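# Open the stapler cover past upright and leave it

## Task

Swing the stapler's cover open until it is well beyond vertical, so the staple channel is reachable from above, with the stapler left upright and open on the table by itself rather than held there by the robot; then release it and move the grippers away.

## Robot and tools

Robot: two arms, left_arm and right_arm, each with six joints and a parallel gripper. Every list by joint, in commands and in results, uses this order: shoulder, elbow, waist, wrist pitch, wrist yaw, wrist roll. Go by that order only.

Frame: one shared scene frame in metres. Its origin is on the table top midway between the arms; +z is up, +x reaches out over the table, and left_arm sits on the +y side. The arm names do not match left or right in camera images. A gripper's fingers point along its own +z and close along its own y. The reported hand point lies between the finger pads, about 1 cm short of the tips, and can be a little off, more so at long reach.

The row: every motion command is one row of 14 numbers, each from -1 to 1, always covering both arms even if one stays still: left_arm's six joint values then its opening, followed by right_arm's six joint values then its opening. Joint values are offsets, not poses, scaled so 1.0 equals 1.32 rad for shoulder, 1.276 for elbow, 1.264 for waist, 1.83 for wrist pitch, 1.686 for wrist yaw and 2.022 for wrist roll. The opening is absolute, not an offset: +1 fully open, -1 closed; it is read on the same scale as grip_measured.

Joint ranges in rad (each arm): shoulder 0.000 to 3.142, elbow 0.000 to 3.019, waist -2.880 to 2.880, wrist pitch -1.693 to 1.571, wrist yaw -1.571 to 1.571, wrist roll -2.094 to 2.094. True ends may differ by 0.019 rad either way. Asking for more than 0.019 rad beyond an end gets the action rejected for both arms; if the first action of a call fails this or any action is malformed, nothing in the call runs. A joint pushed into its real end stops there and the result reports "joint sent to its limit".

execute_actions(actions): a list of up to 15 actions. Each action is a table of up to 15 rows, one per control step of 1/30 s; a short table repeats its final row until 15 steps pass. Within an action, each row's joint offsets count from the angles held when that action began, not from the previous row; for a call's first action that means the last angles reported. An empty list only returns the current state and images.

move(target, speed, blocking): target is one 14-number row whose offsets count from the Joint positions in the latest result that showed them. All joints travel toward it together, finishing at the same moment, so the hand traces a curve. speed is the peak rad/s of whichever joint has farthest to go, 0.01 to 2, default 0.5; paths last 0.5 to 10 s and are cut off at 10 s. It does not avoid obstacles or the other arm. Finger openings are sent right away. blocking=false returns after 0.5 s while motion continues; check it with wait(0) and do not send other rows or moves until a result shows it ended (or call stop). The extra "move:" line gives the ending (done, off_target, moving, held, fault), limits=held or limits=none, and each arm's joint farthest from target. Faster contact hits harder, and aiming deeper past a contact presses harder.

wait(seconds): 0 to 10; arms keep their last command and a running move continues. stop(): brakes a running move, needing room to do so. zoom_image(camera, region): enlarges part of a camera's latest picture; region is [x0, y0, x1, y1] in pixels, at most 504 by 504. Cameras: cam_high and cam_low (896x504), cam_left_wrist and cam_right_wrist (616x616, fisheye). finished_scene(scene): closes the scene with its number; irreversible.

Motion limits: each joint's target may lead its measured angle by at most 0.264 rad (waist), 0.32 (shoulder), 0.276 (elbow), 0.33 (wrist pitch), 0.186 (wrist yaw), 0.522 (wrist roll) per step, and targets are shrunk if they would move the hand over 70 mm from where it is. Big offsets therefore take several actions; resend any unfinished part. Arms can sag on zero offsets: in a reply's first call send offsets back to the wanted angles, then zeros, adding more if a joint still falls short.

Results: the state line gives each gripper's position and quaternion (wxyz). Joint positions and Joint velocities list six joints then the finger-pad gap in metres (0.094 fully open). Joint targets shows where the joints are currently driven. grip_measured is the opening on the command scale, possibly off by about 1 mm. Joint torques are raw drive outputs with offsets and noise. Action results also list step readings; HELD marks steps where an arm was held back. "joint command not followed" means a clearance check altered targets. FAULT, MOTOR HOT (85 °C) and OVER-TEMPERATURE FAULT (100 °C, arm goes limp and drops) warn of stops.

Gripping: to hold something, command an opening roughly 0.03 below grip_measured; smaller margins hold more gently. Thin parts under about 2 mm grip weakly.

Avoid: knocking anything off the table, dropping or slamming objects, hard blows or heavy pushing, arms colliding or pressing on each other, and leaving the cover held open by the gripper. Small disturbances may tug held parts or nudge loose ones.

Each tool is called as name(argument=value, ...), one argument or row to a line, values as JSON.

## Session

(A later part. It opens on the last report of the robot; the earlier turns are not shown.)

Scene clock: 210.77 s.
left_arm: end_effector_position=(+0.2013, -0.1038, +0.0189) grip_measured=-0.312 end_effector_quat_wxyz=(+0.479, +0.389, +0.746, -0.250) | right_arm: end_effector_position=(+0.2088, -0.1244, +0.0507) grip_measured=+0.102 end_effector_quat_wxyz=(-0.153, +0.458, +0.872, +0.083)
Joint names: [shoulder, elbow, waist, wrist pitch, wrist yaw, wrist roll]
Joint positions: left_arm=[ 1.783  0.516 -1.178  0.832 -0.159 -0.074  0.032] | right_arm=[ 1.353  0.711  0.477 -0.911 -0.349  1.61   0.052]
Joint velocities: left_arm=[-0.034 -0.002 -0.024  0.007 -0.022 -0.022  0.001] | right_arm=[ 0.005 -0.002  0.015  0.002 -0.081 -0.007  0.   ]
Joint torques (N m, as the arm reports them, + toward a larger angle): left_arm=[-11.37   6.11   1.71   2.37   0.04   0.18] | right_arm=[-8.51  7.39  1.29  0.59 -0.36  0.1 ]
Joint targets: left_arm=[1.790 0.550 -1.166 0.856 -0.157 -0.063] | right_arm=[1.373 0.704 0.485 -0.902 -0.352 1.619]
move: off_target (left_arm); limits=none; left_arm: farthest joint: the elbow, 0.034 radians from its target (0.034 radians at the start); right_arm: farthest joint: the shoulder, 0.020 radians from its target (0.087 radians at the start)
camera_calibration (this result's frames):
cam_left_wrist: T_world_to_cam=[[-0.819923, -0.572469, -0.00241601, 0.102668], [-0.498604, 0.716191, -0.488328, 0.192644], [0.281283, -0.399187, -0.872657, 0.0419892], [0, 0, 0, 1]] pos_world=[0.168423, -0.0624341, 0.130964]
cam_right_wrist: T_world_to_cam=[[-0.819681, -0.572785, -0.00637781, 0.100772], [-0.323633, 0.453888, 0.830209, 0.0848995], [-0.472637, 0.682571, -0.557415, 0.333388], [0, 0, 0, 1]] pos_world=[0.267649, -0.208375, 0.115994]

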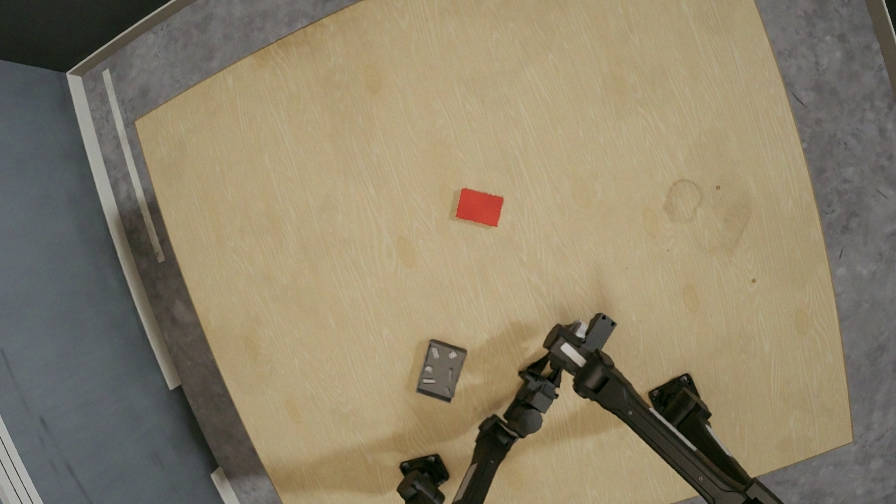

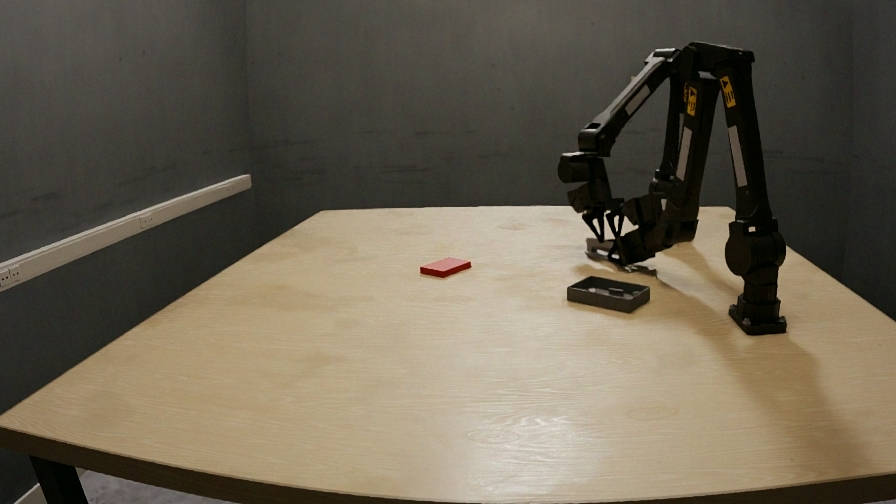

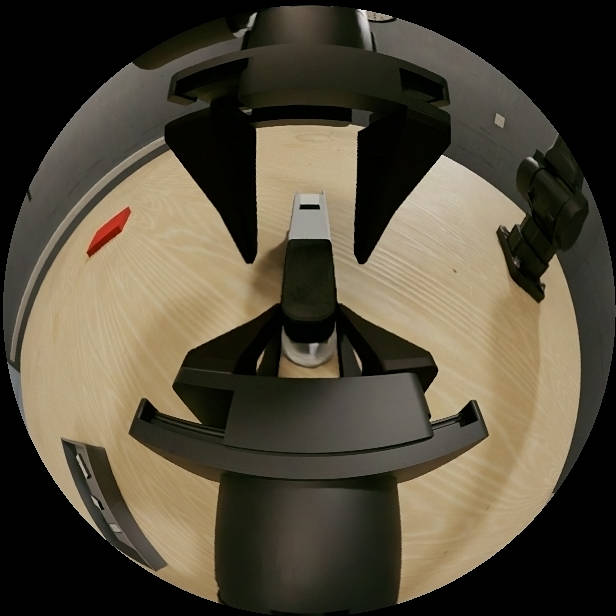

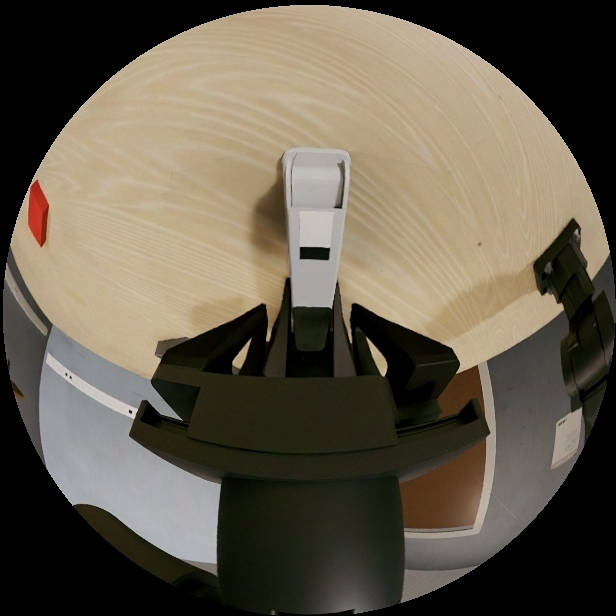

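execute_actions(
  actions=[
    [[0.0053,0.0266,0.0095,0.0131,0.0012,0.0054,-0.35, 0.0182,-0.0086,0.0063,0.005,-0.0018,0.0045,0.05],[0.0053,0.0266,0.0095,0.0131,0.0012,0.0054,-0.35, 0.0182,-0.0086,0.0063,0.005,-0.0018,0.0045,0.0],[0.0053,0.0266,0.0095,0.0131,0.0012,0.0054,-0.35, 0.0182,-0.0086,0.0063,0.005,-0.0018,0.0045,-0.05],[0.0053,0.0266,0.0095,0.0131,0.0012,0.0054,-0.35, 0.0182,-0.0086,0.0063,0.005,-0.0018,0.0045,-0.1],[0.0053,0.0266,0.0095,0.0131,0.0012,0.0054,-0.35, 0.0182,-0.0086,0.0063,0.005,-0.0018,0.0045,-0.15],[0.0053,0.0266,0.0095,0.0131,0.0012,0.0054,-0.35, 0.0182,-0.0086,0.0063,0.005,-0.0018,0.0045,-0.2],[0.0053,0.0266,0.0095,0.0131,0.0012,0.0054,-0.35, 0.0182,-0.0086,0.0063,0.005,-0.0018,0.0045,-0.25],[0.0053,0.0266,0.0095,0.0131,0.0012,0.0054,-0.35, 0.0182,-0.0086,0.0063,0.005,-0.0018,0.0045,-0.3],[0.0053,0.0266,0.0095,0.0131,0.0012,0.0054,-0.35, 0.0182,-0.0086,0.0063,0.005,-0.0018,0.0045,-0.35],[0.0053,0.0266,0.0095,0.0131,0.0012,0.0054,-0.35, 0.0182,-0.0086,0.0063,0.005,-0.0018,0.0045,-0.4],[0.0053,0.0266,0.0095,0.0131,0.0012,0.0054,-0.35, 0.0182,-0.0086,0.0063,0.005,-0.0018,0.0045,-0.43]],
    [[0.0053,0.0266,0.0095,0.0131,0.0012,0.0054,-0.35, 0.015,-0.0055,0.0063,0.005,-0.0018,0.0045,-0.45],[0.0053,0.0266,0.0095,0.0131,0.0012,0.0054,-0.35, 0.015,-0.0055,0.0063,0.005,-0.0018,0.0045,-0.47],[0.0053,0.0266,0.0095,0.0131,0.0012,0.0054,-0.35, 0.015,-0.0055,0.0063,0.005,-0.0018,0.0045,-0.49],[0.0053,0.0266,0.0095,0.0131,0.0012,0.0054,-0.35, 0.015,-0.0055,0.0063,0.005,-0.0018,0.0045,-0.505],[0.0053,0.0266,0.0095,0.0131,0.0012,0.0054,-0.35, 0.015,-0.0055,0.0063,0.005,-0.0018,0.0045,-0.52],[0.0053,0.0266,0.0095,0.0131,0.0012,0.0054,-0.35, 0.015,-0.0055,0.0063,0.005,-0.0018,0.0045,-0.535],[0.0053,0.0266,0.0095,0.0131,0.0012,0.0054,-0.35, 0.015,-0.0055,0.0063,0.005,-0.0018,0.0045,-0.55],[0.0053,0.0266,0.0095,0.0131,0.0012,0.0054,-0.35, 0.015,-0.0055,0.0063,0.005,-0.0018,0.0045,-0.565]],
  ],
)

Scene clock: 226.77 s.
left_arm: end_effector_position=(+0.2013, -0.1038, +0.0189) grip_measured=-0.313 end_effector_quat_wxyz=(+0.479, +0.389, +0.746, -0.250) | right_arm: end_effector_position=(+0.2075, -0.1251, +0.0499) grip_measured=-0.541 end_effector_quat_wxyz=(-0.154, +0.460, +0.870, +0.081)
Joint names: [shoulder, elbow, waist, wrist pitch, wrist yaw, wrist roll]
Joint positions: left_arm=[ 1.783  0.516 -1.178  0.832 -0.159 -0.074  0.032] | right_arm=[ 1.353  0.708  0.477 -0.911 -0.35   1.615  0.022]
Joint velocities: left_arm=[-0.005 -0.012 -0.005 -0.022 -0.022  0.007 -0.001] | right_arm=[-0.015  0.007 -0.005 -0.002 -0.081 -0.022 -0.   ]
Joint torques (N m, as the arm reports them, + toward a larger angle): left_arm=[-10.92   6.1    1.51   2.4    0.03   0.16] | right_arm=[-8.46  7.68  1.28  0.6  -0.31  0.1 ]
Joint targets: left_arm=[1.790 0.550 -1.166 0.856 -0.157 -0.063] | right_arm=[1.373 0.704 0.485 -0.902 -0.352 1.621]
Step readings (joint positions; steps 1 to 15: 1st action; 16 to 30: 2nd action):
0: left_arm=[1.783 0.516 -1.178 0.832 -0.159 -0.074] | right_arm=[1.353 0.711 0.477 -0.911 -0.349 1.611]
1: left_arm=[1.783 0.516 -1.178 0.832 -0.159 -0.074] | right_arm=[1.353 0.711 0.477 -0.911 -0.349 1.611]
2: left_arm=[1.783 0.516 -1.178 0.832 -0.159 -0.074] | right_arm=[1.353 0.711 0.477 -0.911 -0.349 1.611]
4: left_arm=[1.783 0.516 -1.178 0.832 -0.159 -0.074] | right_arm=[1.353 0.711 0.477 -0.911 -0.349 1.612]
8: left_arm=[1.783 0.516 -1.178 0.832 -0.159 -0.074] | right_arm=[1.353 0.711 0.477 -0.911 -0.349 1.612]
15: left_arm=[1.783 0.516 -1.178 0.832 -0.159 -0.074] | right_arm=[1.353 0.711 0.477 -0.911 -0.349 1.612]
16: left_arm=[1.783 0.516 -1.178 0.832 -0.159 -0.074] | right_arm=[1.353 0.711 0.477 -0.911 -0.349 1.612]
17: left_arm=[1.783 0.516 -1.178 0.832 -0.159 -0.074] | right_arm=[1.353 0.710 0.477 -0.911 -0.349 1.612]
19: left_arm=[1.783 0.516 -1.178 0.832 -0.159 -0.074] | right_arm=[1.353 0.709 0.477 -0.911 -0.350 1.613]
23: left_arm=[1.783 0.516 -1.178 0.832 -0.159 -0.074] | right_arm=[1.353 0.708 0.477 -0.911 -0.350 1.615]
30: Joint positions above
camera_calibration (this result's frames):
cam_left_wrist: T_world_to_cam=[[-0.819923, -0.572469, -0.00241601, 0.102668], [-0.498604, 0.716191, -0.488328, 0.192644], [0.281283, -0.399187, -0.872657, 0.0419892], [0, 0, 0, 1]] pos_world=[0.168423, -0.0624341, 0.130964]
cam_right_wrist: T_world_to_cam=[[-0.822144, -0.569277, -0.00172311, 0.10006], [-0.318003, 0.456741, 0.83082, 0.0846976], [-0.47218, 0.683601, -0.556539, 0.332776], [0, 0, 0, 1]] pos_world=[0.266328, -0.209209, 0.115007]

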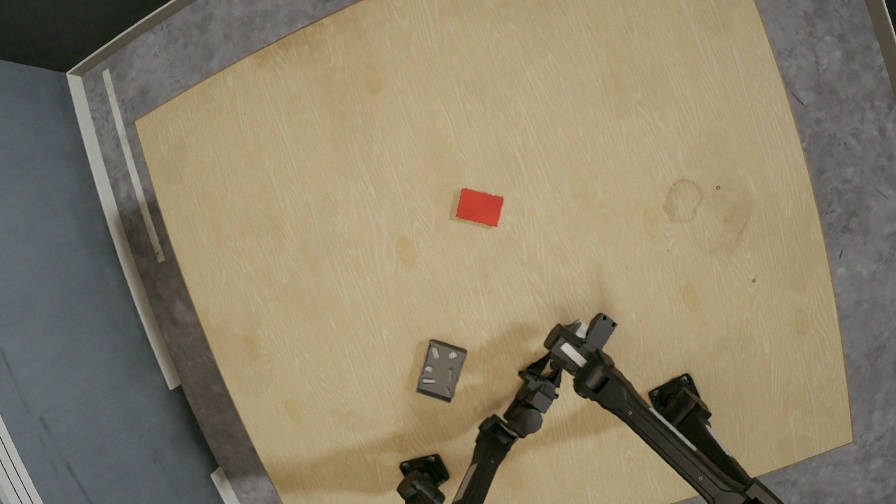

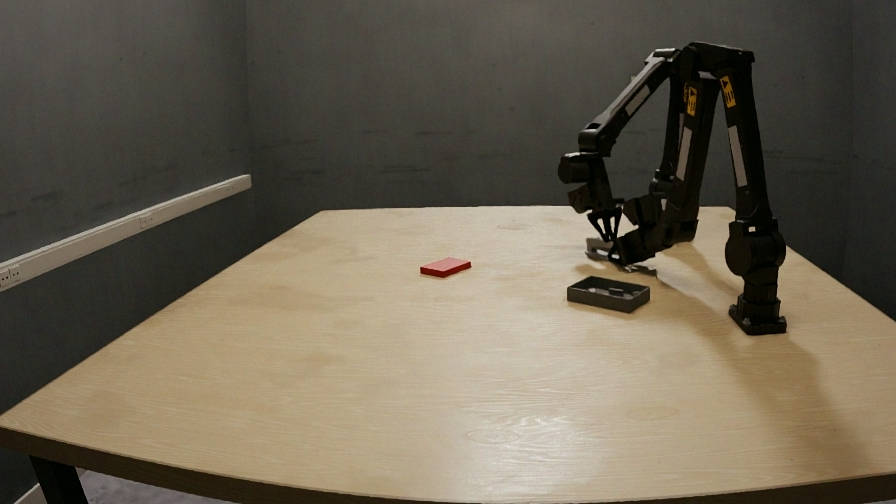

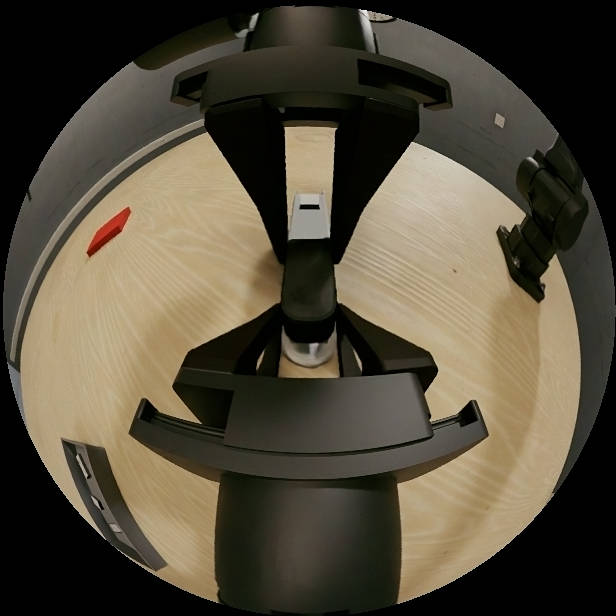

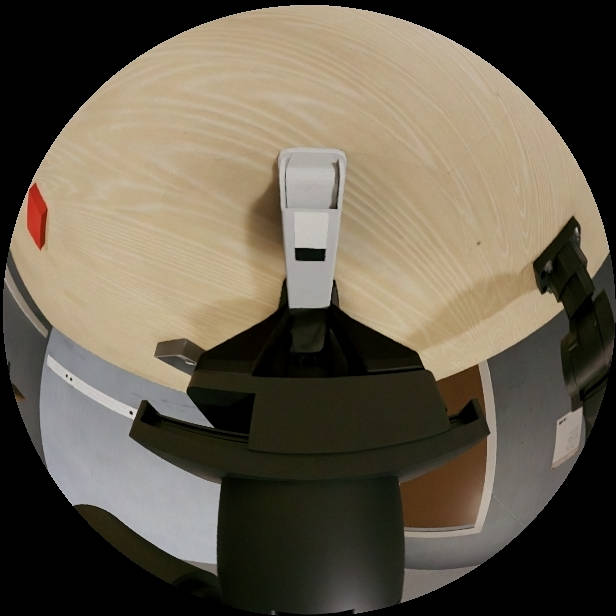

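execute_actions(
  actions=[
    [[0.0053,0.0266,0.0095,0.0131,0.0012,0.0054,-0.35,0.0160,0.0303,-0.0110,-0.0058,-0.0087,-0.0078,-0.575],[0.0053,0.0266,0.0095,0.0131,0.0012,0.0054,-0.35,0.0168,0.0307,-0.0149,-0.0072,-0.0138,-0.0107,-0.575],[0.0053,0.0266,0.0095,0.0131,0.0012,0.0054,-0.35,0.0176,0.0312,-0.0188,-0.0086,-0.0189,-0.0136,-0.575],[0.0053,0.0266,0.0095,0.0131,0.0012,0.0054,-0.35,0.0184,0.0317,-0.0227,-0.0100,-0.0240,-0.0164,-0.575],[0.0053,0.0266,0.0095,0.0131,0.0012,0.0054,-0.35,0.0192,0.0321,-0.0266,-0.0114,-0.0291,-0.0193,-0.575],[0.0053,0.0266,0.0095,0.0131,0.0012,0.0054,-0.35,0.0201,0.0326,-0.0305,-0.0128,-0.0342,-0.0222,-0.575],[0.0053,0.0266,0.0095,0.0131,0.0012,0.0054,-0.35,0.0209,0.0330,-0.0344,-0.0142,-0.0393,-0.0251,-0.575],[0.0053,0.0266,0.0095,0.0131,0.0012,0.0054,-0.35,0.0217,0.0335,-0.0383,-0.0156,-0.0444,-0.0280,-0.575],[0.0053,0.0266,0.0095,0.0131,0.0012,0.0054,-0.35,0.0225,0.0340,-0.0422,-0.0170,-0.0495,-0.0309,-0.575],[0.0053,0.0266,0.0095,0.0131,0.0012,0.0054,-0.35,0.0233,0.0344,-0.0461,-0.0185,-0.0547,-0.0338,-0.575],[0.0053,0.0266,0.0095,0.0131,0.0012,0.0054,-0.35,0.0241,0.0349,-0.0500,-0.0199,-0.0598,-0.0366,-0.575],[0.0053,0.0266,0.0095,0.0131,0.0012,0.0054,-0.35,0.0250,0.0354,-0.0539,-0.0213,-0.0649,-0.0395,-0.575],[0.0053,0.0266,0.0095,0.0131,0.0012,0.0054,-0.35,0.0258,0.0358,-0.0578,-0.0227,-0.0700,-0.0424,-0.575],[0.0053,0.0266,0.0095,0.0131,0.0012,0.0054,-0.35,0.0266,0.0363,-0.0617,-0.0241,-0.0751,-0.0453,-0.575],[0.0053,0.0266,0.0095,0.0131,0.0012,0.0054,-0.35,0.0274,0.0367,-0.0656,-0.0255,-0.0802,-0.0482,-0.575]],
    [[0.0053,0.0266,0.0095,0.0131,0.0012,0.0054,-0.35,0.0160,0.0303,-0.0110,-0.0058,-0.0087,-0.0078,-0.575],[0.0053,0.0266,0.0095,0.0131,0.0012,0.0054,-0.35,0.0168,0.0307,-0.0149,-0.0072,-0.0138,-0.0107,-0.575],[0.0053,0.0266,0.0095,0.0131,0.0012,0.0054,-0.35,0.0176,0.0312,-0.0188,-0.0086,-0.0189,-0.0136,-0.575],[0.0053,0.0266,0.0095,0.0131,0.0012,0.0054,-0.35,0.0184,0.0317,-0.0227,-0.0100,-0.0240,-0.0164,-0.575],[0.0053,0.0266,0.0095,0.0131,0.0012,0.0054,-0.35,0.0192,0.0321,-0.0266,-0.0114,-0.0291,-0.0193,-0.575],[0.0053,0.0266,0.0095,0.0131,0.0012,0.0054,-0.35,0.0201,0.0326,-0.0305,-0.0128,-0.0342,-0.0222,-0.575],[0.0053,0.0266,0.0095,0.0131,0.0012,0.0054,-0.35,0.0209,0.0330,-0.0344,-0.0142,-0.0393,-0.0251,-0.575],[0.0053,0.0266,0.0095,0.0131,0.0012,0.0054,-0.35,0.0217,0.0335,-0.0383,-0.0156,-0.0444,-0.0280,-0.575],[0.0053,0.0266,0.0095,0.0131,0.0012,0.0054,-0.35,0.0225,0.0340,-0.0422,-0.0170,-0.0495,-0.0309,-0.575],[0.0053,0.0266,0.0095,0.0131,0.0012,0.0054,-0.35,0.0233,0.0344,-0.0461,-0.0185,-0.0547,-0.0338,-0.575],[0.0053,0.0266,0.0095,0.0131,0.0012,0.0054,-0.35,0.0241,0.0349,-0.0500,-0.0199,-0.0598,-0.0366,-0.575],[0.0053,0.0266,0.0095,0.0131,0.0012,0.0054,-0.35,0.0250,0.0354,-0.0539,-0.0213,-0.0649,-0.0395,-0.575],[0.0053,0.0266,0.0095,0.0131,0.0012,0.0054,-0.35,0.0258,0.0358,-0.0578,-0.0227,-0.0700,-0.0424,-0.575],[0.0053,0.0266,0.0095,0.0131,0.0012,0.0054,-0.35,0.0266,0.0363,-0.0617,-0.0241,-0.0751,-0.0453,-0.575],[0.0053,0.0266,0.0095,0.0131,0.0012,0.0054,-0.35,0.0274,0.0367,-0.0656,-0.0255,-0.0802,-0.0482,-0.575]],
  ],
)

wait(
  seconds=0.5,
)

Scene clock: 267.07 s.
left_arm: end_effector_position=(+0.2011, -0.1044, +0.0189) grip_measured=-0.313 end_effector_quat_wxyz=(+0.480, +0.389, +0.745, -0.252) | right_arm: end_effector_position=(+0.2096, -0.1296, +0.0646) grip_measured=-0.541 end_effector_quat_wxyz=(-0.259, +0.453, +0.842, +0.134)
Joint names: [shoulder, elbow, waist, wrist pitch, wrist yaw, wrist roll]
Joint positions: left_arm=[ 1.787  0.516 -1.178  0.841 -0.156 -0.073  0.032] | right_arm=[ 1.378  0.719  0.344 -0.975 -0.588  1.473  0.022]
Joint velocities: left_arm=[ 0.005 -0.017 -0.005 -0.012  0.051 -0.051  0.001] | right_arm=[ 0.034  0.017 -0.151 -0.071 -0.286 -0.183 -0.   ]
Joint torques (N m, as the arm reports them, + toward a larger angle): left_arm=[-11.1    6.19   1.31   2.25   0.04   0.14] | right_arm=[-8.87 11.42 -0.08 -0.3  -0.71  0.05]
Joint targets: left_arm=[1.792 0.550 -1.167 0.865 -0.154 -0.063] | right_arm=[1.404 0.761 0.327 -0.988 -0.604 1.450]
Step readings (joint positions; steps 1 to 15: 1st action; 16 to 30: 2nd action):
0: left_arm=[1.783 0.516 -1.178 0.832 -0.159 -0.074] | right_arm=[1.353 0.708 0.477 -0.911 -0.350 1.615]
1: left_arm=[1.783 0.516 -1.178 0.832 -0.159 -0.074] | right_arm=[1.353 0.708 0.477 -0.912 -0.352 1.614]
2: left_arm=[1.783 0.516 -1.178 0.832 -0.158 -0.074] | right_arm=[1.354 0.708 0.475 -0.913 -0.357 1.612]
4: left_arm=[1.783 0.516 -1.178 0.833 -0.158 -0.074] | right_arm=[1.357 0.708 0.466 -0.914 -0.372 1.605]
8: left_arm=[1.783 0.516 -1.178 0.837 -0.157 -0.074] | right_arm=[1.362 0.708 0.446 -0.920 -0.406 1.585]
15: left_arm=[1.785 0.516 -1.178 0.841 -0.156 -0.074] | right_arm=[1.368 0.714 0.410 -0.942 -0.469 1.547]
16: left_arm=[1.786 0.516 -1.178 0.841 -0.156 -0.074] | right_arm=[1.368 0.715 0.406 -0.944 -0.476 1.544]
17: left_arm=[1.786 0.516 -1.178 0.841 -0.156 -0.074] | right_arm=[1.368 0.715 0.403 -0.945 -0.482 1.541]
19: left_arm=[1.787 0.516 -1.178 0.841 -0.156 -0.074] | right_arm=[1.368 0.715 0.398 -0.948 -0.494 1.535]
23: left_arm=[1.787 0.516 -1.178 0.841 -0.156 -0.074] | right_arm=[1.370 0.715 0.378 -0.956 -0.529 1.514]
30: Joint positions above
camera_calibration (this result's frames):
cam_left_wrist: T_world_to_cam=[[-0.821396, -0.570357, -0.000805528, 0.102615], [-0.49609, 0.715136, -0.492418, 0.192536], [0.281431, -0.404071, -0.870358, 0.0412504], [0, 0, 0, 1]] pos_world=[0.168194, -0.062494, 0.130794]
cam_right_wrist: T_world_to_cam=[[-0.82882, -0.559487, 0.00569364, 0.101382], [-0.186908, 0.286447, 0.939688, 0.0185446], [-0.527374, 0.777768, -0.341986, 0.354962], [0, 0, 0, 1]] pos_world=[0.274691, -0.224669, 0.103389]

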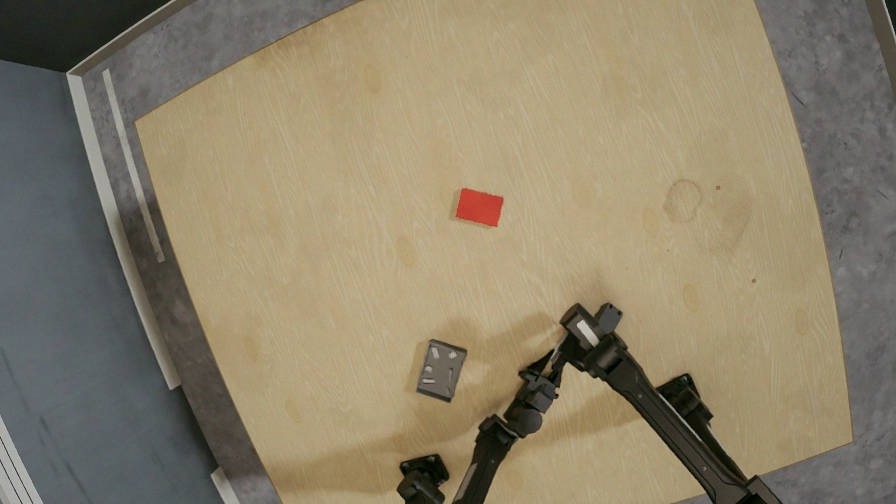

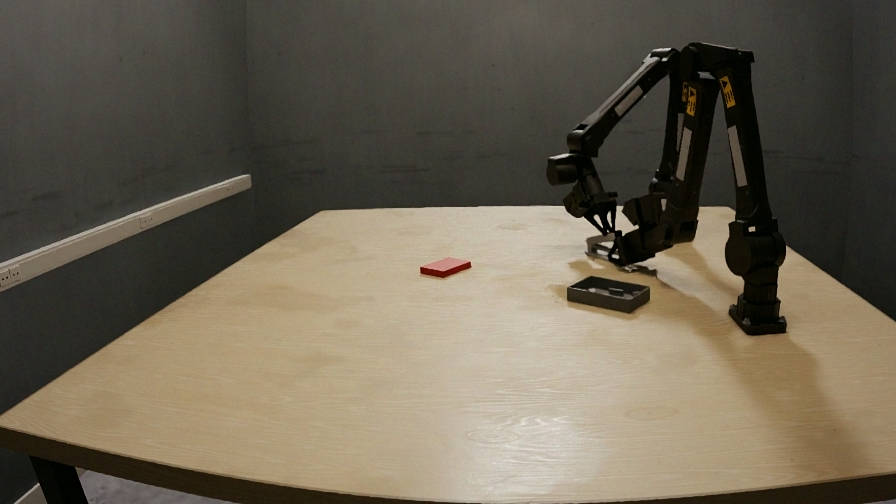

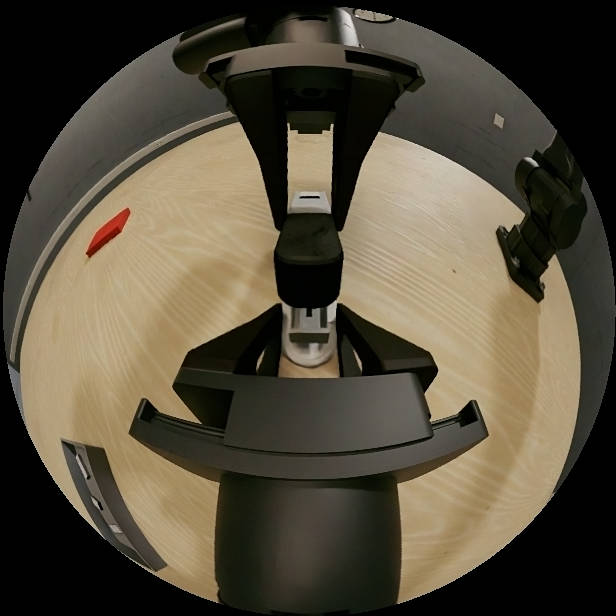

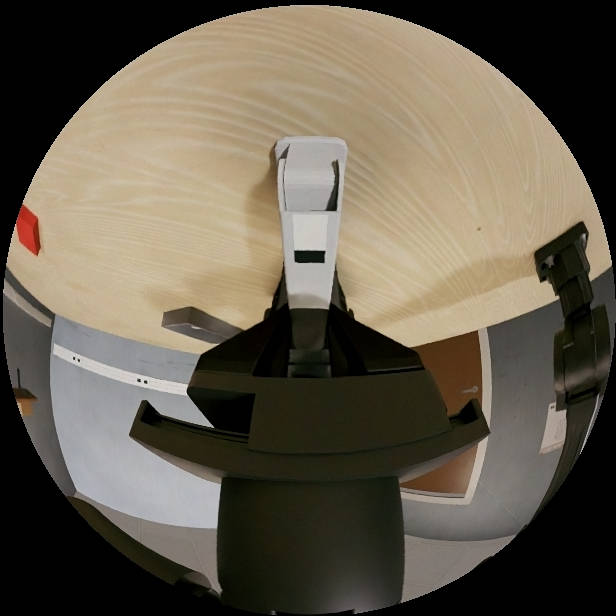

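Scene clock: 267.57 s.
left_arm: end_effector_position=(+0.2011, -0.1044, +0.0189) grip_measured=-0.313 end_effector_quat_wxyz=(+0.480, +0.389, +0.745, -0.252) | right_arm: end_effector_position=(+0.2097, -0.1301, +0.0658) grip_measured=-0.541 end_effector_quat_wxyz=(-0.264, +0.450, +0.842, +0.137)
Joint names: [shoulder, elbow, waist, wrist pitch, wrist yaw, wrist roll]
Joint positions: left_arm=[ 1.787  0.516 -1.178  0.841 -0.156 -0.073  0.032] | right_arm=[ 1.38   0.72   0.336 -0.981 -0.601  1.459  0.022]
Joint velocities: left_arm=[-0.005  0.007 -0.005 -0.007 -0.007  0.11   0.   ] | right_arm=[-0.015 -0.017 -0.005 -0.012  0.007  0.007  0.   ]
Joint torques (N m, as the arm reports them, + toward a larger angle): left_arm=[-11.15   6.09   1.46   2.4    0.02   0.17] | right_arm=[-8.29 11.44 -0.07 -0.16 -0.55 -0.07]
Joint targets: left_arm=[1.792 0.550 -1.167 0.865 -0.154 -0.063] | right_arm=[1.404 0.761 0.327 -0.988 -0.604 1.450]
wait: 0.50 s; at rest by 0.30 s
camera_calibration (this result's frames):
cam_left_wrist: T_world_to_cam=[[-0.821575, -0.570099, -0.00150064, 0.102691], [-0.495584, 0.715487, -0.492418, 0.192471], [0.281801, -0.403815, -0.870357, 0.0412027], [0, 0, 0, 1]] pos_world=[0.168143, -0.062528, 0.130791]
cam_right_wrist: T_world_to_cam=[[-0.826846, -0.56242, 0.00315549, 0.100592], [-0.18269, 0.273881, 0.944253, 0.0148227], [-0.531931, 0.780175, -0.329205, 0.356206], [0, 0, 0, 1]] pos_world=[0.275359, -0.225387, 0.102951]

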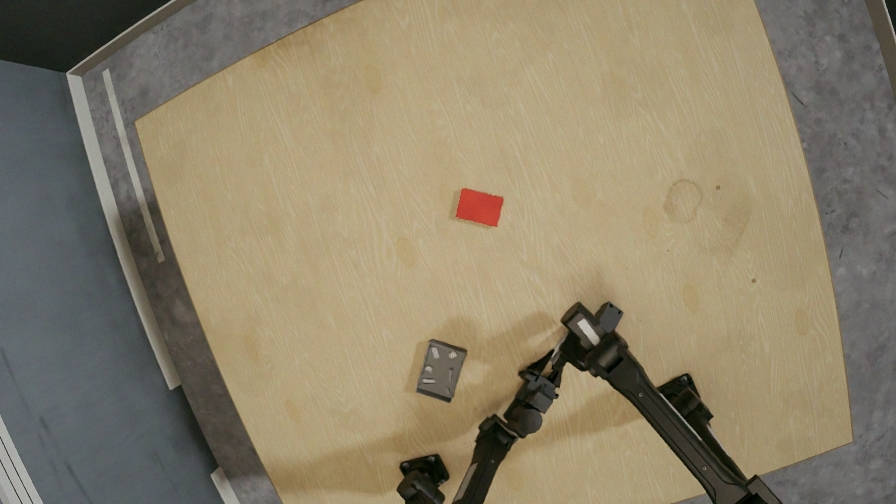

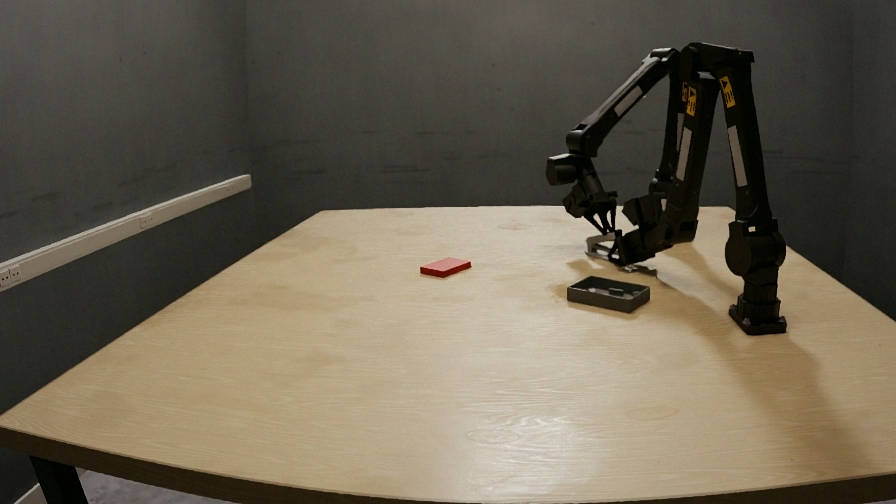

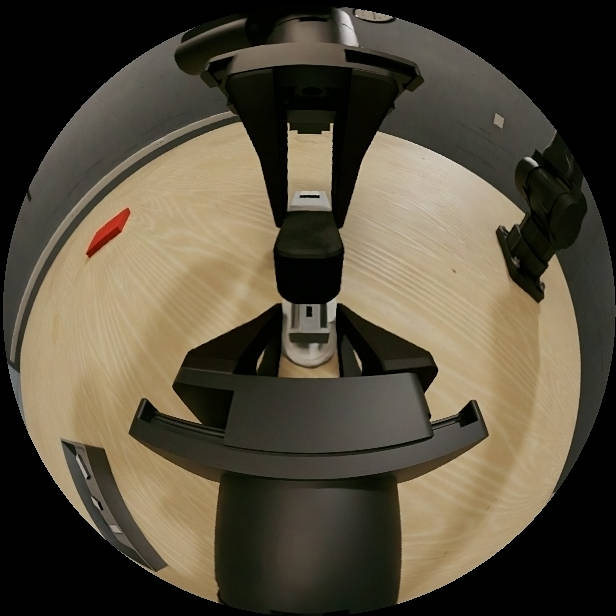

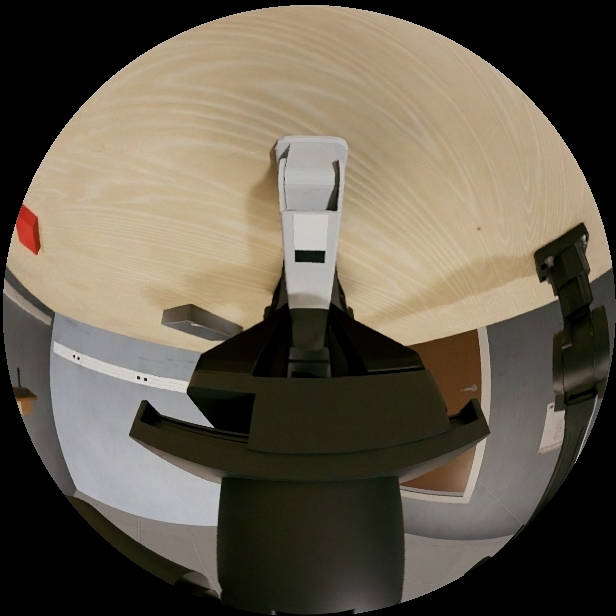

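execute_actions(
  actions=[
    [[0.0038,0.0266,0.0087,0.0131,0.0012,0.005,-0.35,0.0263,0.0361,-0.0210,-0.0130,-0.0199,-0.0198,-0.575],[0.0038,0.0266,0.0087,0.0131,0.0012,0.005,-0.35,0.0292,0.0376,-0.0259,-0.0163,-0.0262,-0.0251,-0.575],[0.0038,0.0266,0.0087,0.0131,0.0012,0.005,-0.35,0.0321,0.0390,-0.0308,-0.0196,-0.0324,-0.0305,-0.575],[0.0038,0.0266,0.0087,0.0131,0.0012,0.005,-0.35,0.0351,0.0404,-0.0358,-0.0229,-0.0387,-0.0358,-0.575],[0.0038,0.0266,0.0087,0.0131,0.0012,0.005,-0.35,0.0380,0.0419,-0.0407,-0.0261,-0.0449,-0.0411,-0.575],[0.0038,0.0266,0.0087,0.0131,0.0012,0.005,-0.35,0.0409,0.0433,-0.0457,-0.0294,-0.0512,-0.0464,-0.575],[0.0038,0.0266,0.0087,0.0131,0.0012,0.005,-0.35,0.0438,0.0447,-0.0506,-0.0327,-0.0575,-0.0517,-0.575],[0.0038,0.0266,0.0087,0.0131,0.0012,0.005,-0.35,0.0467,0.0462,-0.0556,-0.0360,-0.0637,-0.0570,-0.575],[0.0038,0.0266,0.0087,0.0131,0.0012,0.005,-0.35,0.0496,0.0476,-0.0605,-0.0393,-0.0700,-0.0623,-0.575],[0.0038,0.0266,0.0087,0.0131,0.0012,0.005,-0.35,0.0525,0.0490,-0.0654,-0.0426,-0.0762,-0.0677,-0.575],[0.0038,0.0266,0.0087,0.0131,0.0012,0.005,-0.35,0.0554,0.0505,-0.0704,-0.0458,-0.0825,-0.0730,-0.575],[0.0038,0.0266,0.0087,0.0131,0.0012,0.005,-0.35,0.0583,0.0519,-0.0753,-0.0491,-0.0887,-0.0783,-0.575],[0.0038,0.0266,0.0087,0.0131,0.0012,0.005,-0.35,0.0612,0.0533,-0.0803,-0.0524,-0.0950,-0.0836,-0.575],[0.0038,0.0266,0.0087,0.0131,0.0012,0.005,-0.35,0.0641,0.0547,-0.0852,-0.0557,-0.1013,-0.0889,-0.575],[0.0038,0.0266,0.0087,0.0131,0.0012,0.005,-0.35,0.0671,0.0562,-0.0901,-0.0590,-0.1075,-0.0942,-0.575]],
    [[0.0038,0.0266,0.0087,0.0131,0.0012,0.005,-0.35,0.0306,0.0375,-0.0195,-0.0174,-0.0179,-0.0226,-0.575],[0.0038,0.0266,0.0087,0.0131,0.0012,0.005,-0.35,0.0347,0.0393,-0.0236,-0.0218,-0.0230,-0.0284,-0.575],[0.0038,0.0266,0.0087,0.0131,0.0012,0.005,-0.35,0.0388,0.0411,-0.0277,-0.0263,-0.0281,-0.0342,-0.575],[0.0038,0.0266,0.0087,0.0131,0.0012,0.005,-0.35,0.0429,0.0429,-0.0318,-0.0308,-0.0332,-0.0400,-0.575],[0.0038,0.0266,0.0087,0.0131,0.0012,0.005,-0.35,0.0470,0.0447,-0.0358,-0.0352,-0.0383,-0.0457,-0.575],[0.0038,0.0266,0.0087,0.0131,0.0012,0.005,-0.35,0.0510,0.0464,-0.0399,-0.0397,-0.0434,-0.0515,-0.575],[0.0038,0.0266,0.0087,0.0131,0.0012,0.005,-0.35,0.0551,0.0482,-0.0440,-0.0441,-0.0485,-0.0573,-0.575],[0.0038,0.0266,0.0087,0.0131,0.0012,0.005,-0.35,0.0592,0.0500,-0.0481,-0.0486,-0.0536,-0.0631,-0.575],[0.0038,0.0266,0.0087,0.0131,0.0012,0.005,-0.35,0.0633,0.0518,-0.0521,-0.0530,-0.0588,-0.0689,-0.575],[0.0038,0.0266,0.0087,0.0131,0.0012,0.005,-0.35,0.0674,0.0536,-0.0562,-0.0575,-0.0639,-0.0747,-0.575],[0.0038,0.0266,0.0087,0.0131,0.0012,0.005,-0.35,0.0715,0.0553,-0.0603,-0.0619,-0.0690,-0.0805,-0.575],[0.0038,0.0266,0.0087,0.0131,0.0012,0.005,-0.35,0.0755,0.0571,-0.0644,-0.0664,-0.0741,-0.0863,-0.575],[0.0038,0.0266,0.0087,0.0131,0.0012,0.005,-0.35,0.0796,0.0589,-0.0684,-0.0708,-0.0792,-0.0921,-0.575],[0.0038,0.0266,0.0087,0.0131,0.0012,0.005,-0.35,0.0837,0.0607,-0.0725,-0.0753,-0.0843,-0.0979,-0.575],[0.0038,0.0266,0.0087,0.0131,0.0012,0.005,-0.35,0.0878,0.0625,-0.0766,-0.0797,-0.0894,-0.1037,-0.575]],
  ],
)

wait(
  seconds=0.5,
)

Scene clock: 316.30 s.
left_arm: end_effector_position=(+0.2011, -0.1045, +0.0190) grip_measured=-0.313 end_effector_quat_wxyz=(+0.480, +0.389, +0.745, -0.252) | right_arm: end_effector_position=(+0.2180, -0.1409, +0.0868) grip_measured=-0.541 end_effector_quat_wxyz=(-0.409, +0.426, +0.780, +0.207)
Joint names: [shoulder, elbow, waist, wrist pitch, wrist yaw, wrist roll]
Joint positions: left_arm=[ 1.787  0.516 -1.178  0.841 -0.155 -0.073  0.032] | right_arm=[ 1.515  0.777  0.164 -1.199 -0.9    1.148  0.022]
Joint velocities: left_arm=[ 0.005 -0.002 -0.015 -0.017 -0.037 -0.037  0.001] | right_arm=[ 0.151  0.037 -0.132 -0.242 -0.256 -0.3   -0.001]
Joint torques (N m, as the arm reports them, + toward a larger angle): left_arm=[-11.39   6.08   1.3    2.41   0.06   0.16] | right_arm=[-9.29 10.74 -0.04 -0.33 -0.94  0.11]
Joint targets: left_arm=[1.792 0.550 -1.168 0.865 -0.154 -0.062] | right_arm=[1.552 0.824 0.145 -1.219 -0.917 1.105]
Step readings (joint positions; steps 1 to 15: 1st action; 16 to 30: 2nd action):
0: left_arm=[1.787 0.516 -1.178 0.841 -0.156 -0.073] | right_arm=[1.380 0.720 0.336 -0.981 -0.601 1.459]
1: left_arm=[1.787 0.516 -1.178 0.841 -0.156 -0.073] | right_arm=[1.381 0.720 0.334 -0.984 -0.609 1.454]
2: left_arm=[1.787 0.516 -1.178 0.841 -0.156 -0.073] | right_arm=[1.384 0.722 0.328 -0.989 -0.619 1.447]
4: left_arm=[1.787 0.516 -1.178 0.841 -0.156 -0.073] | right_arm=[1.393 0.726 0.311 -1.003 -0.647 1.428]
8: left_arm=[1.787 0.516 -1.178 0.841 -0.156 -0.073] | right_arm=[1.411 0.734 0.285 -1.029 -0.693 1.387]
15: left_arm=[1.787 0.516 -1.178 0.841 -0.156 -0.073] | right_arm=[1.436 0.744 0.242 -1.073 -0.766 1.315]
16: left_arm=[1.787 0.516 -1.178 0.841 -0.156 -0.073] | right_arm=[1.441 0.746 0.237 -1.081 -0.777 1.306]
17: left_arm=[1.787 0.516 -1.178 0.841 -0.156 -0.073] | right_arm=[1.446 0.748 0.230 -1.089 -0.787 1.295]
19: left_arm=[1.787 0.516 -1.178 0.841 -0.156 -0.073] | right_arm=[1.457 0.753 0.219 -1.106 -0.806 1.274]
23: left_arm=[1.787 0.516 -1.178 0.841 -0.156 -0.073] | right_arm=[1.478 0.763 0.200 -1.140 -0.841 1.229]
30: Joint positions above
camera_calibration (this result's frames):
cam_left_wrist: T_world_to_cam=[[-0.821772, -0.569814, -0.00127881, 0.102684], [-0.495327, 0.715455, -0.492722, 0.192493], [0.281675, -0.404272, -0.870186, 0.041229], [0, 0, 0, 1]] pos_world=[0.168117, -0.0625413, 0.130854]
cam_right_wrist: T_world_to_cam=[[-0.83097, -0.555985, 0.0192455, 0.101698], [0.022258, 0.00133988, 0.999751, -0.0884916], [-0.555873, 0.831191, 0.0112617, 0.358846], [0, 0, 0, 1]] pos_world=[0.28595, -0.241609, 0.0824712]

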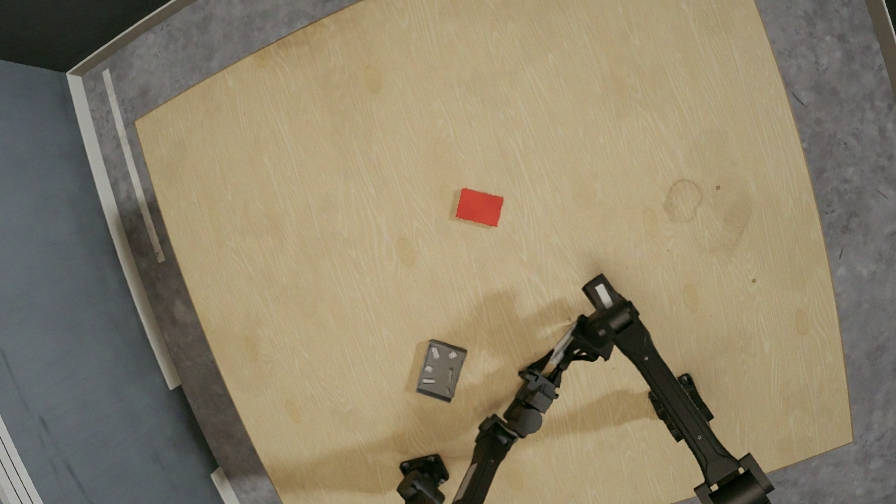

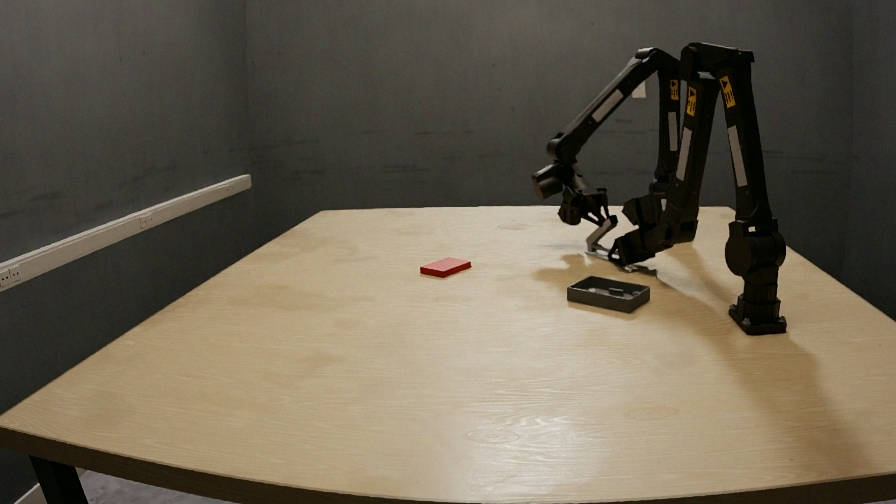

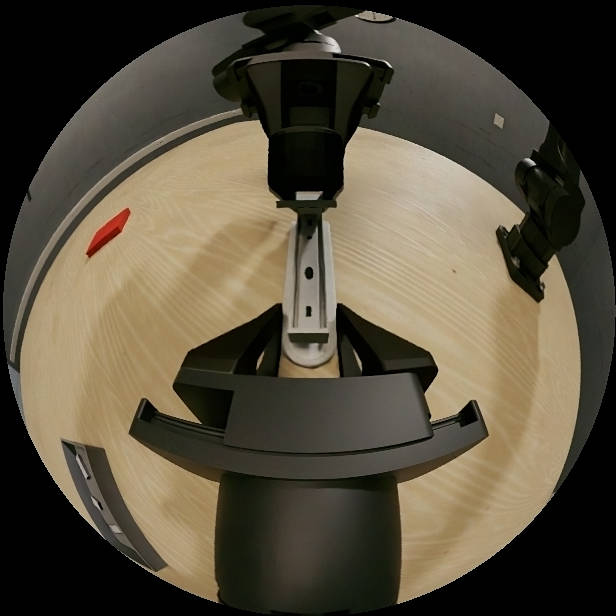

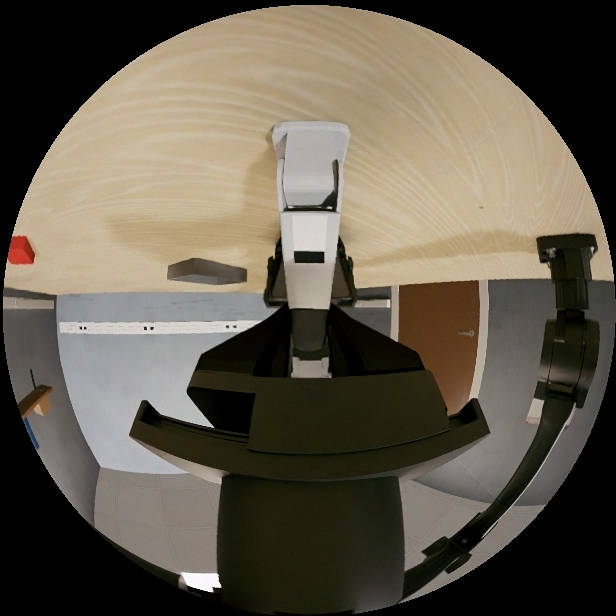

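Scene clock: 316.80 s.
left_arm: end_effector_position=(+0.2013, -0.1044, +0.0190) grip_measured=-0.313 end_effector_quat_wxyz=(+0.480, +0.389, +0.745, -0.252) | right_arm: end_effector_position=(+0.2183, -0.1420, +0.0879) grip_measured=-0.541 end_effector_quat_wxyz=(-0.416, +0.420, +0.778, +0.212)
Joint names: [shoulder, elbow, waist, wrist pitch, wrist yaw, wrist roll]
Joint positions: left_arm=[ 1.787  0.516 -1.178  0.841 -0.155 -0.073  0.032] | right_arm=[ 1.526  0.782  0.156 -1.219 -0.914  1.114  0.022]
Joint velocities: left_arm=[-0.005  0.007 -0.005 -0.017  0.081 -0.007  0.001] | right_arm=[ 0.005 -0.002 -0.005 -0.007 -0.007  0.007 -0.001]
Joint torques (N m, as the arm reports them, + toward a larger angle): left_arm=[-11.34   6.06   1.39   2.33   0.02   0.16] | right_arm=[-9.57 10.5  -0.22 -0.41 -0.73 -0.06]
Joint targets: left_arm=[1.792 0.550 -1.167 0.865 -0.154 -0.062] | right_arm=[1.552 0.824 0.145 -1.219 -0.917 1.105]
wait: 0.50 s; at rest by 0.40 s
camera_calibration (this result's frames):
cam_left_wrist: T_world_to_cam=[[-0.821555, -0.570128, -0.00127881, 0.102799], [-0.4956, 0.715266, -0.492722, 0.192548], [0.281829, -0.404164, -0.870186, 0.0411977], [0, 0, 0, 1]] pos_world=[0.168271, -0.0624637, 0.130854]
cam_right_wrist: T_world_to_cam=[[-0.827682, -0.561044, 0.0130852, 0.10042], [0.0279112, -0.0178659, 0.999451, -0.0934903], [-0.560502, 0.827593, 0.0304467, 0.358683], [0, 0, 0, 1]] pos_world=[0.286768, -0.242174, 0.0812042]

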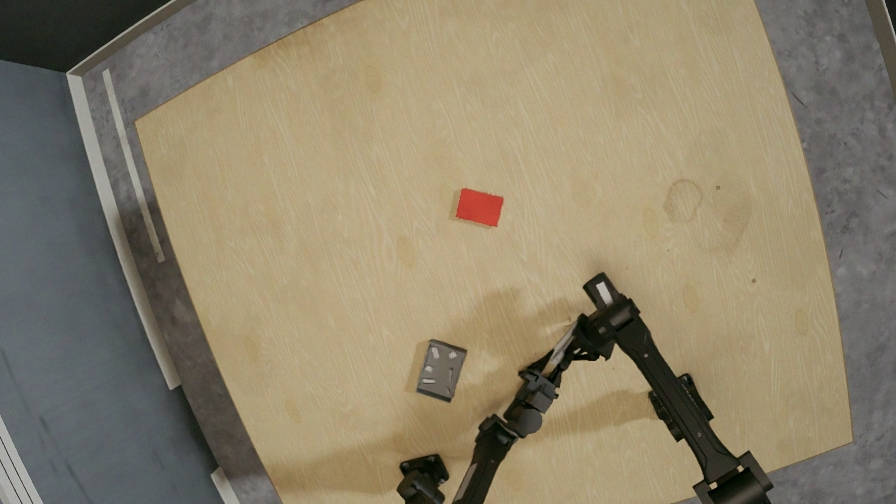

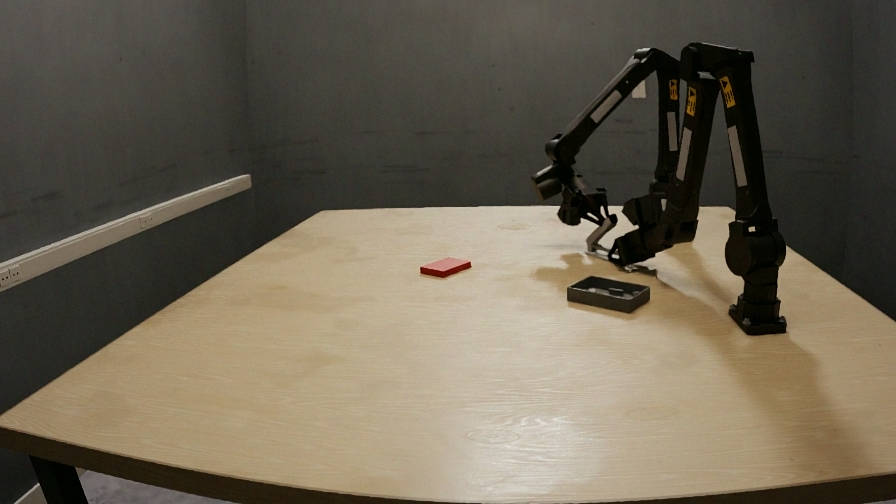

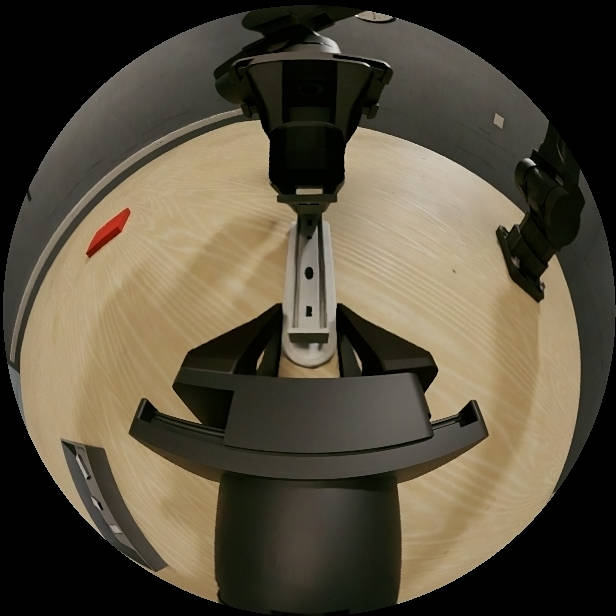

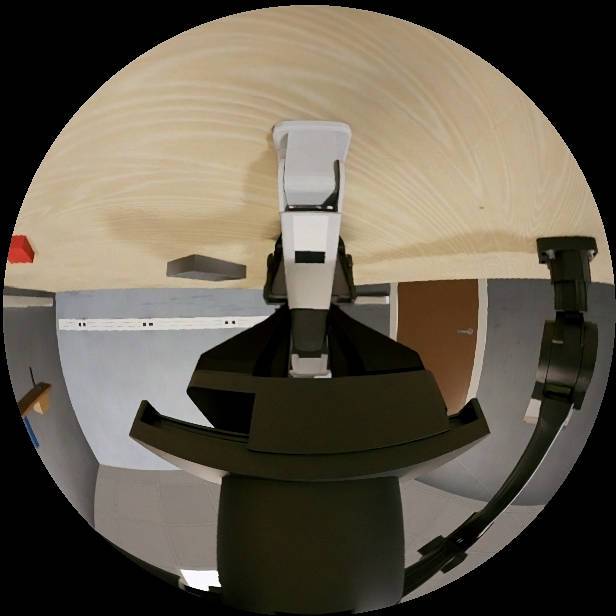

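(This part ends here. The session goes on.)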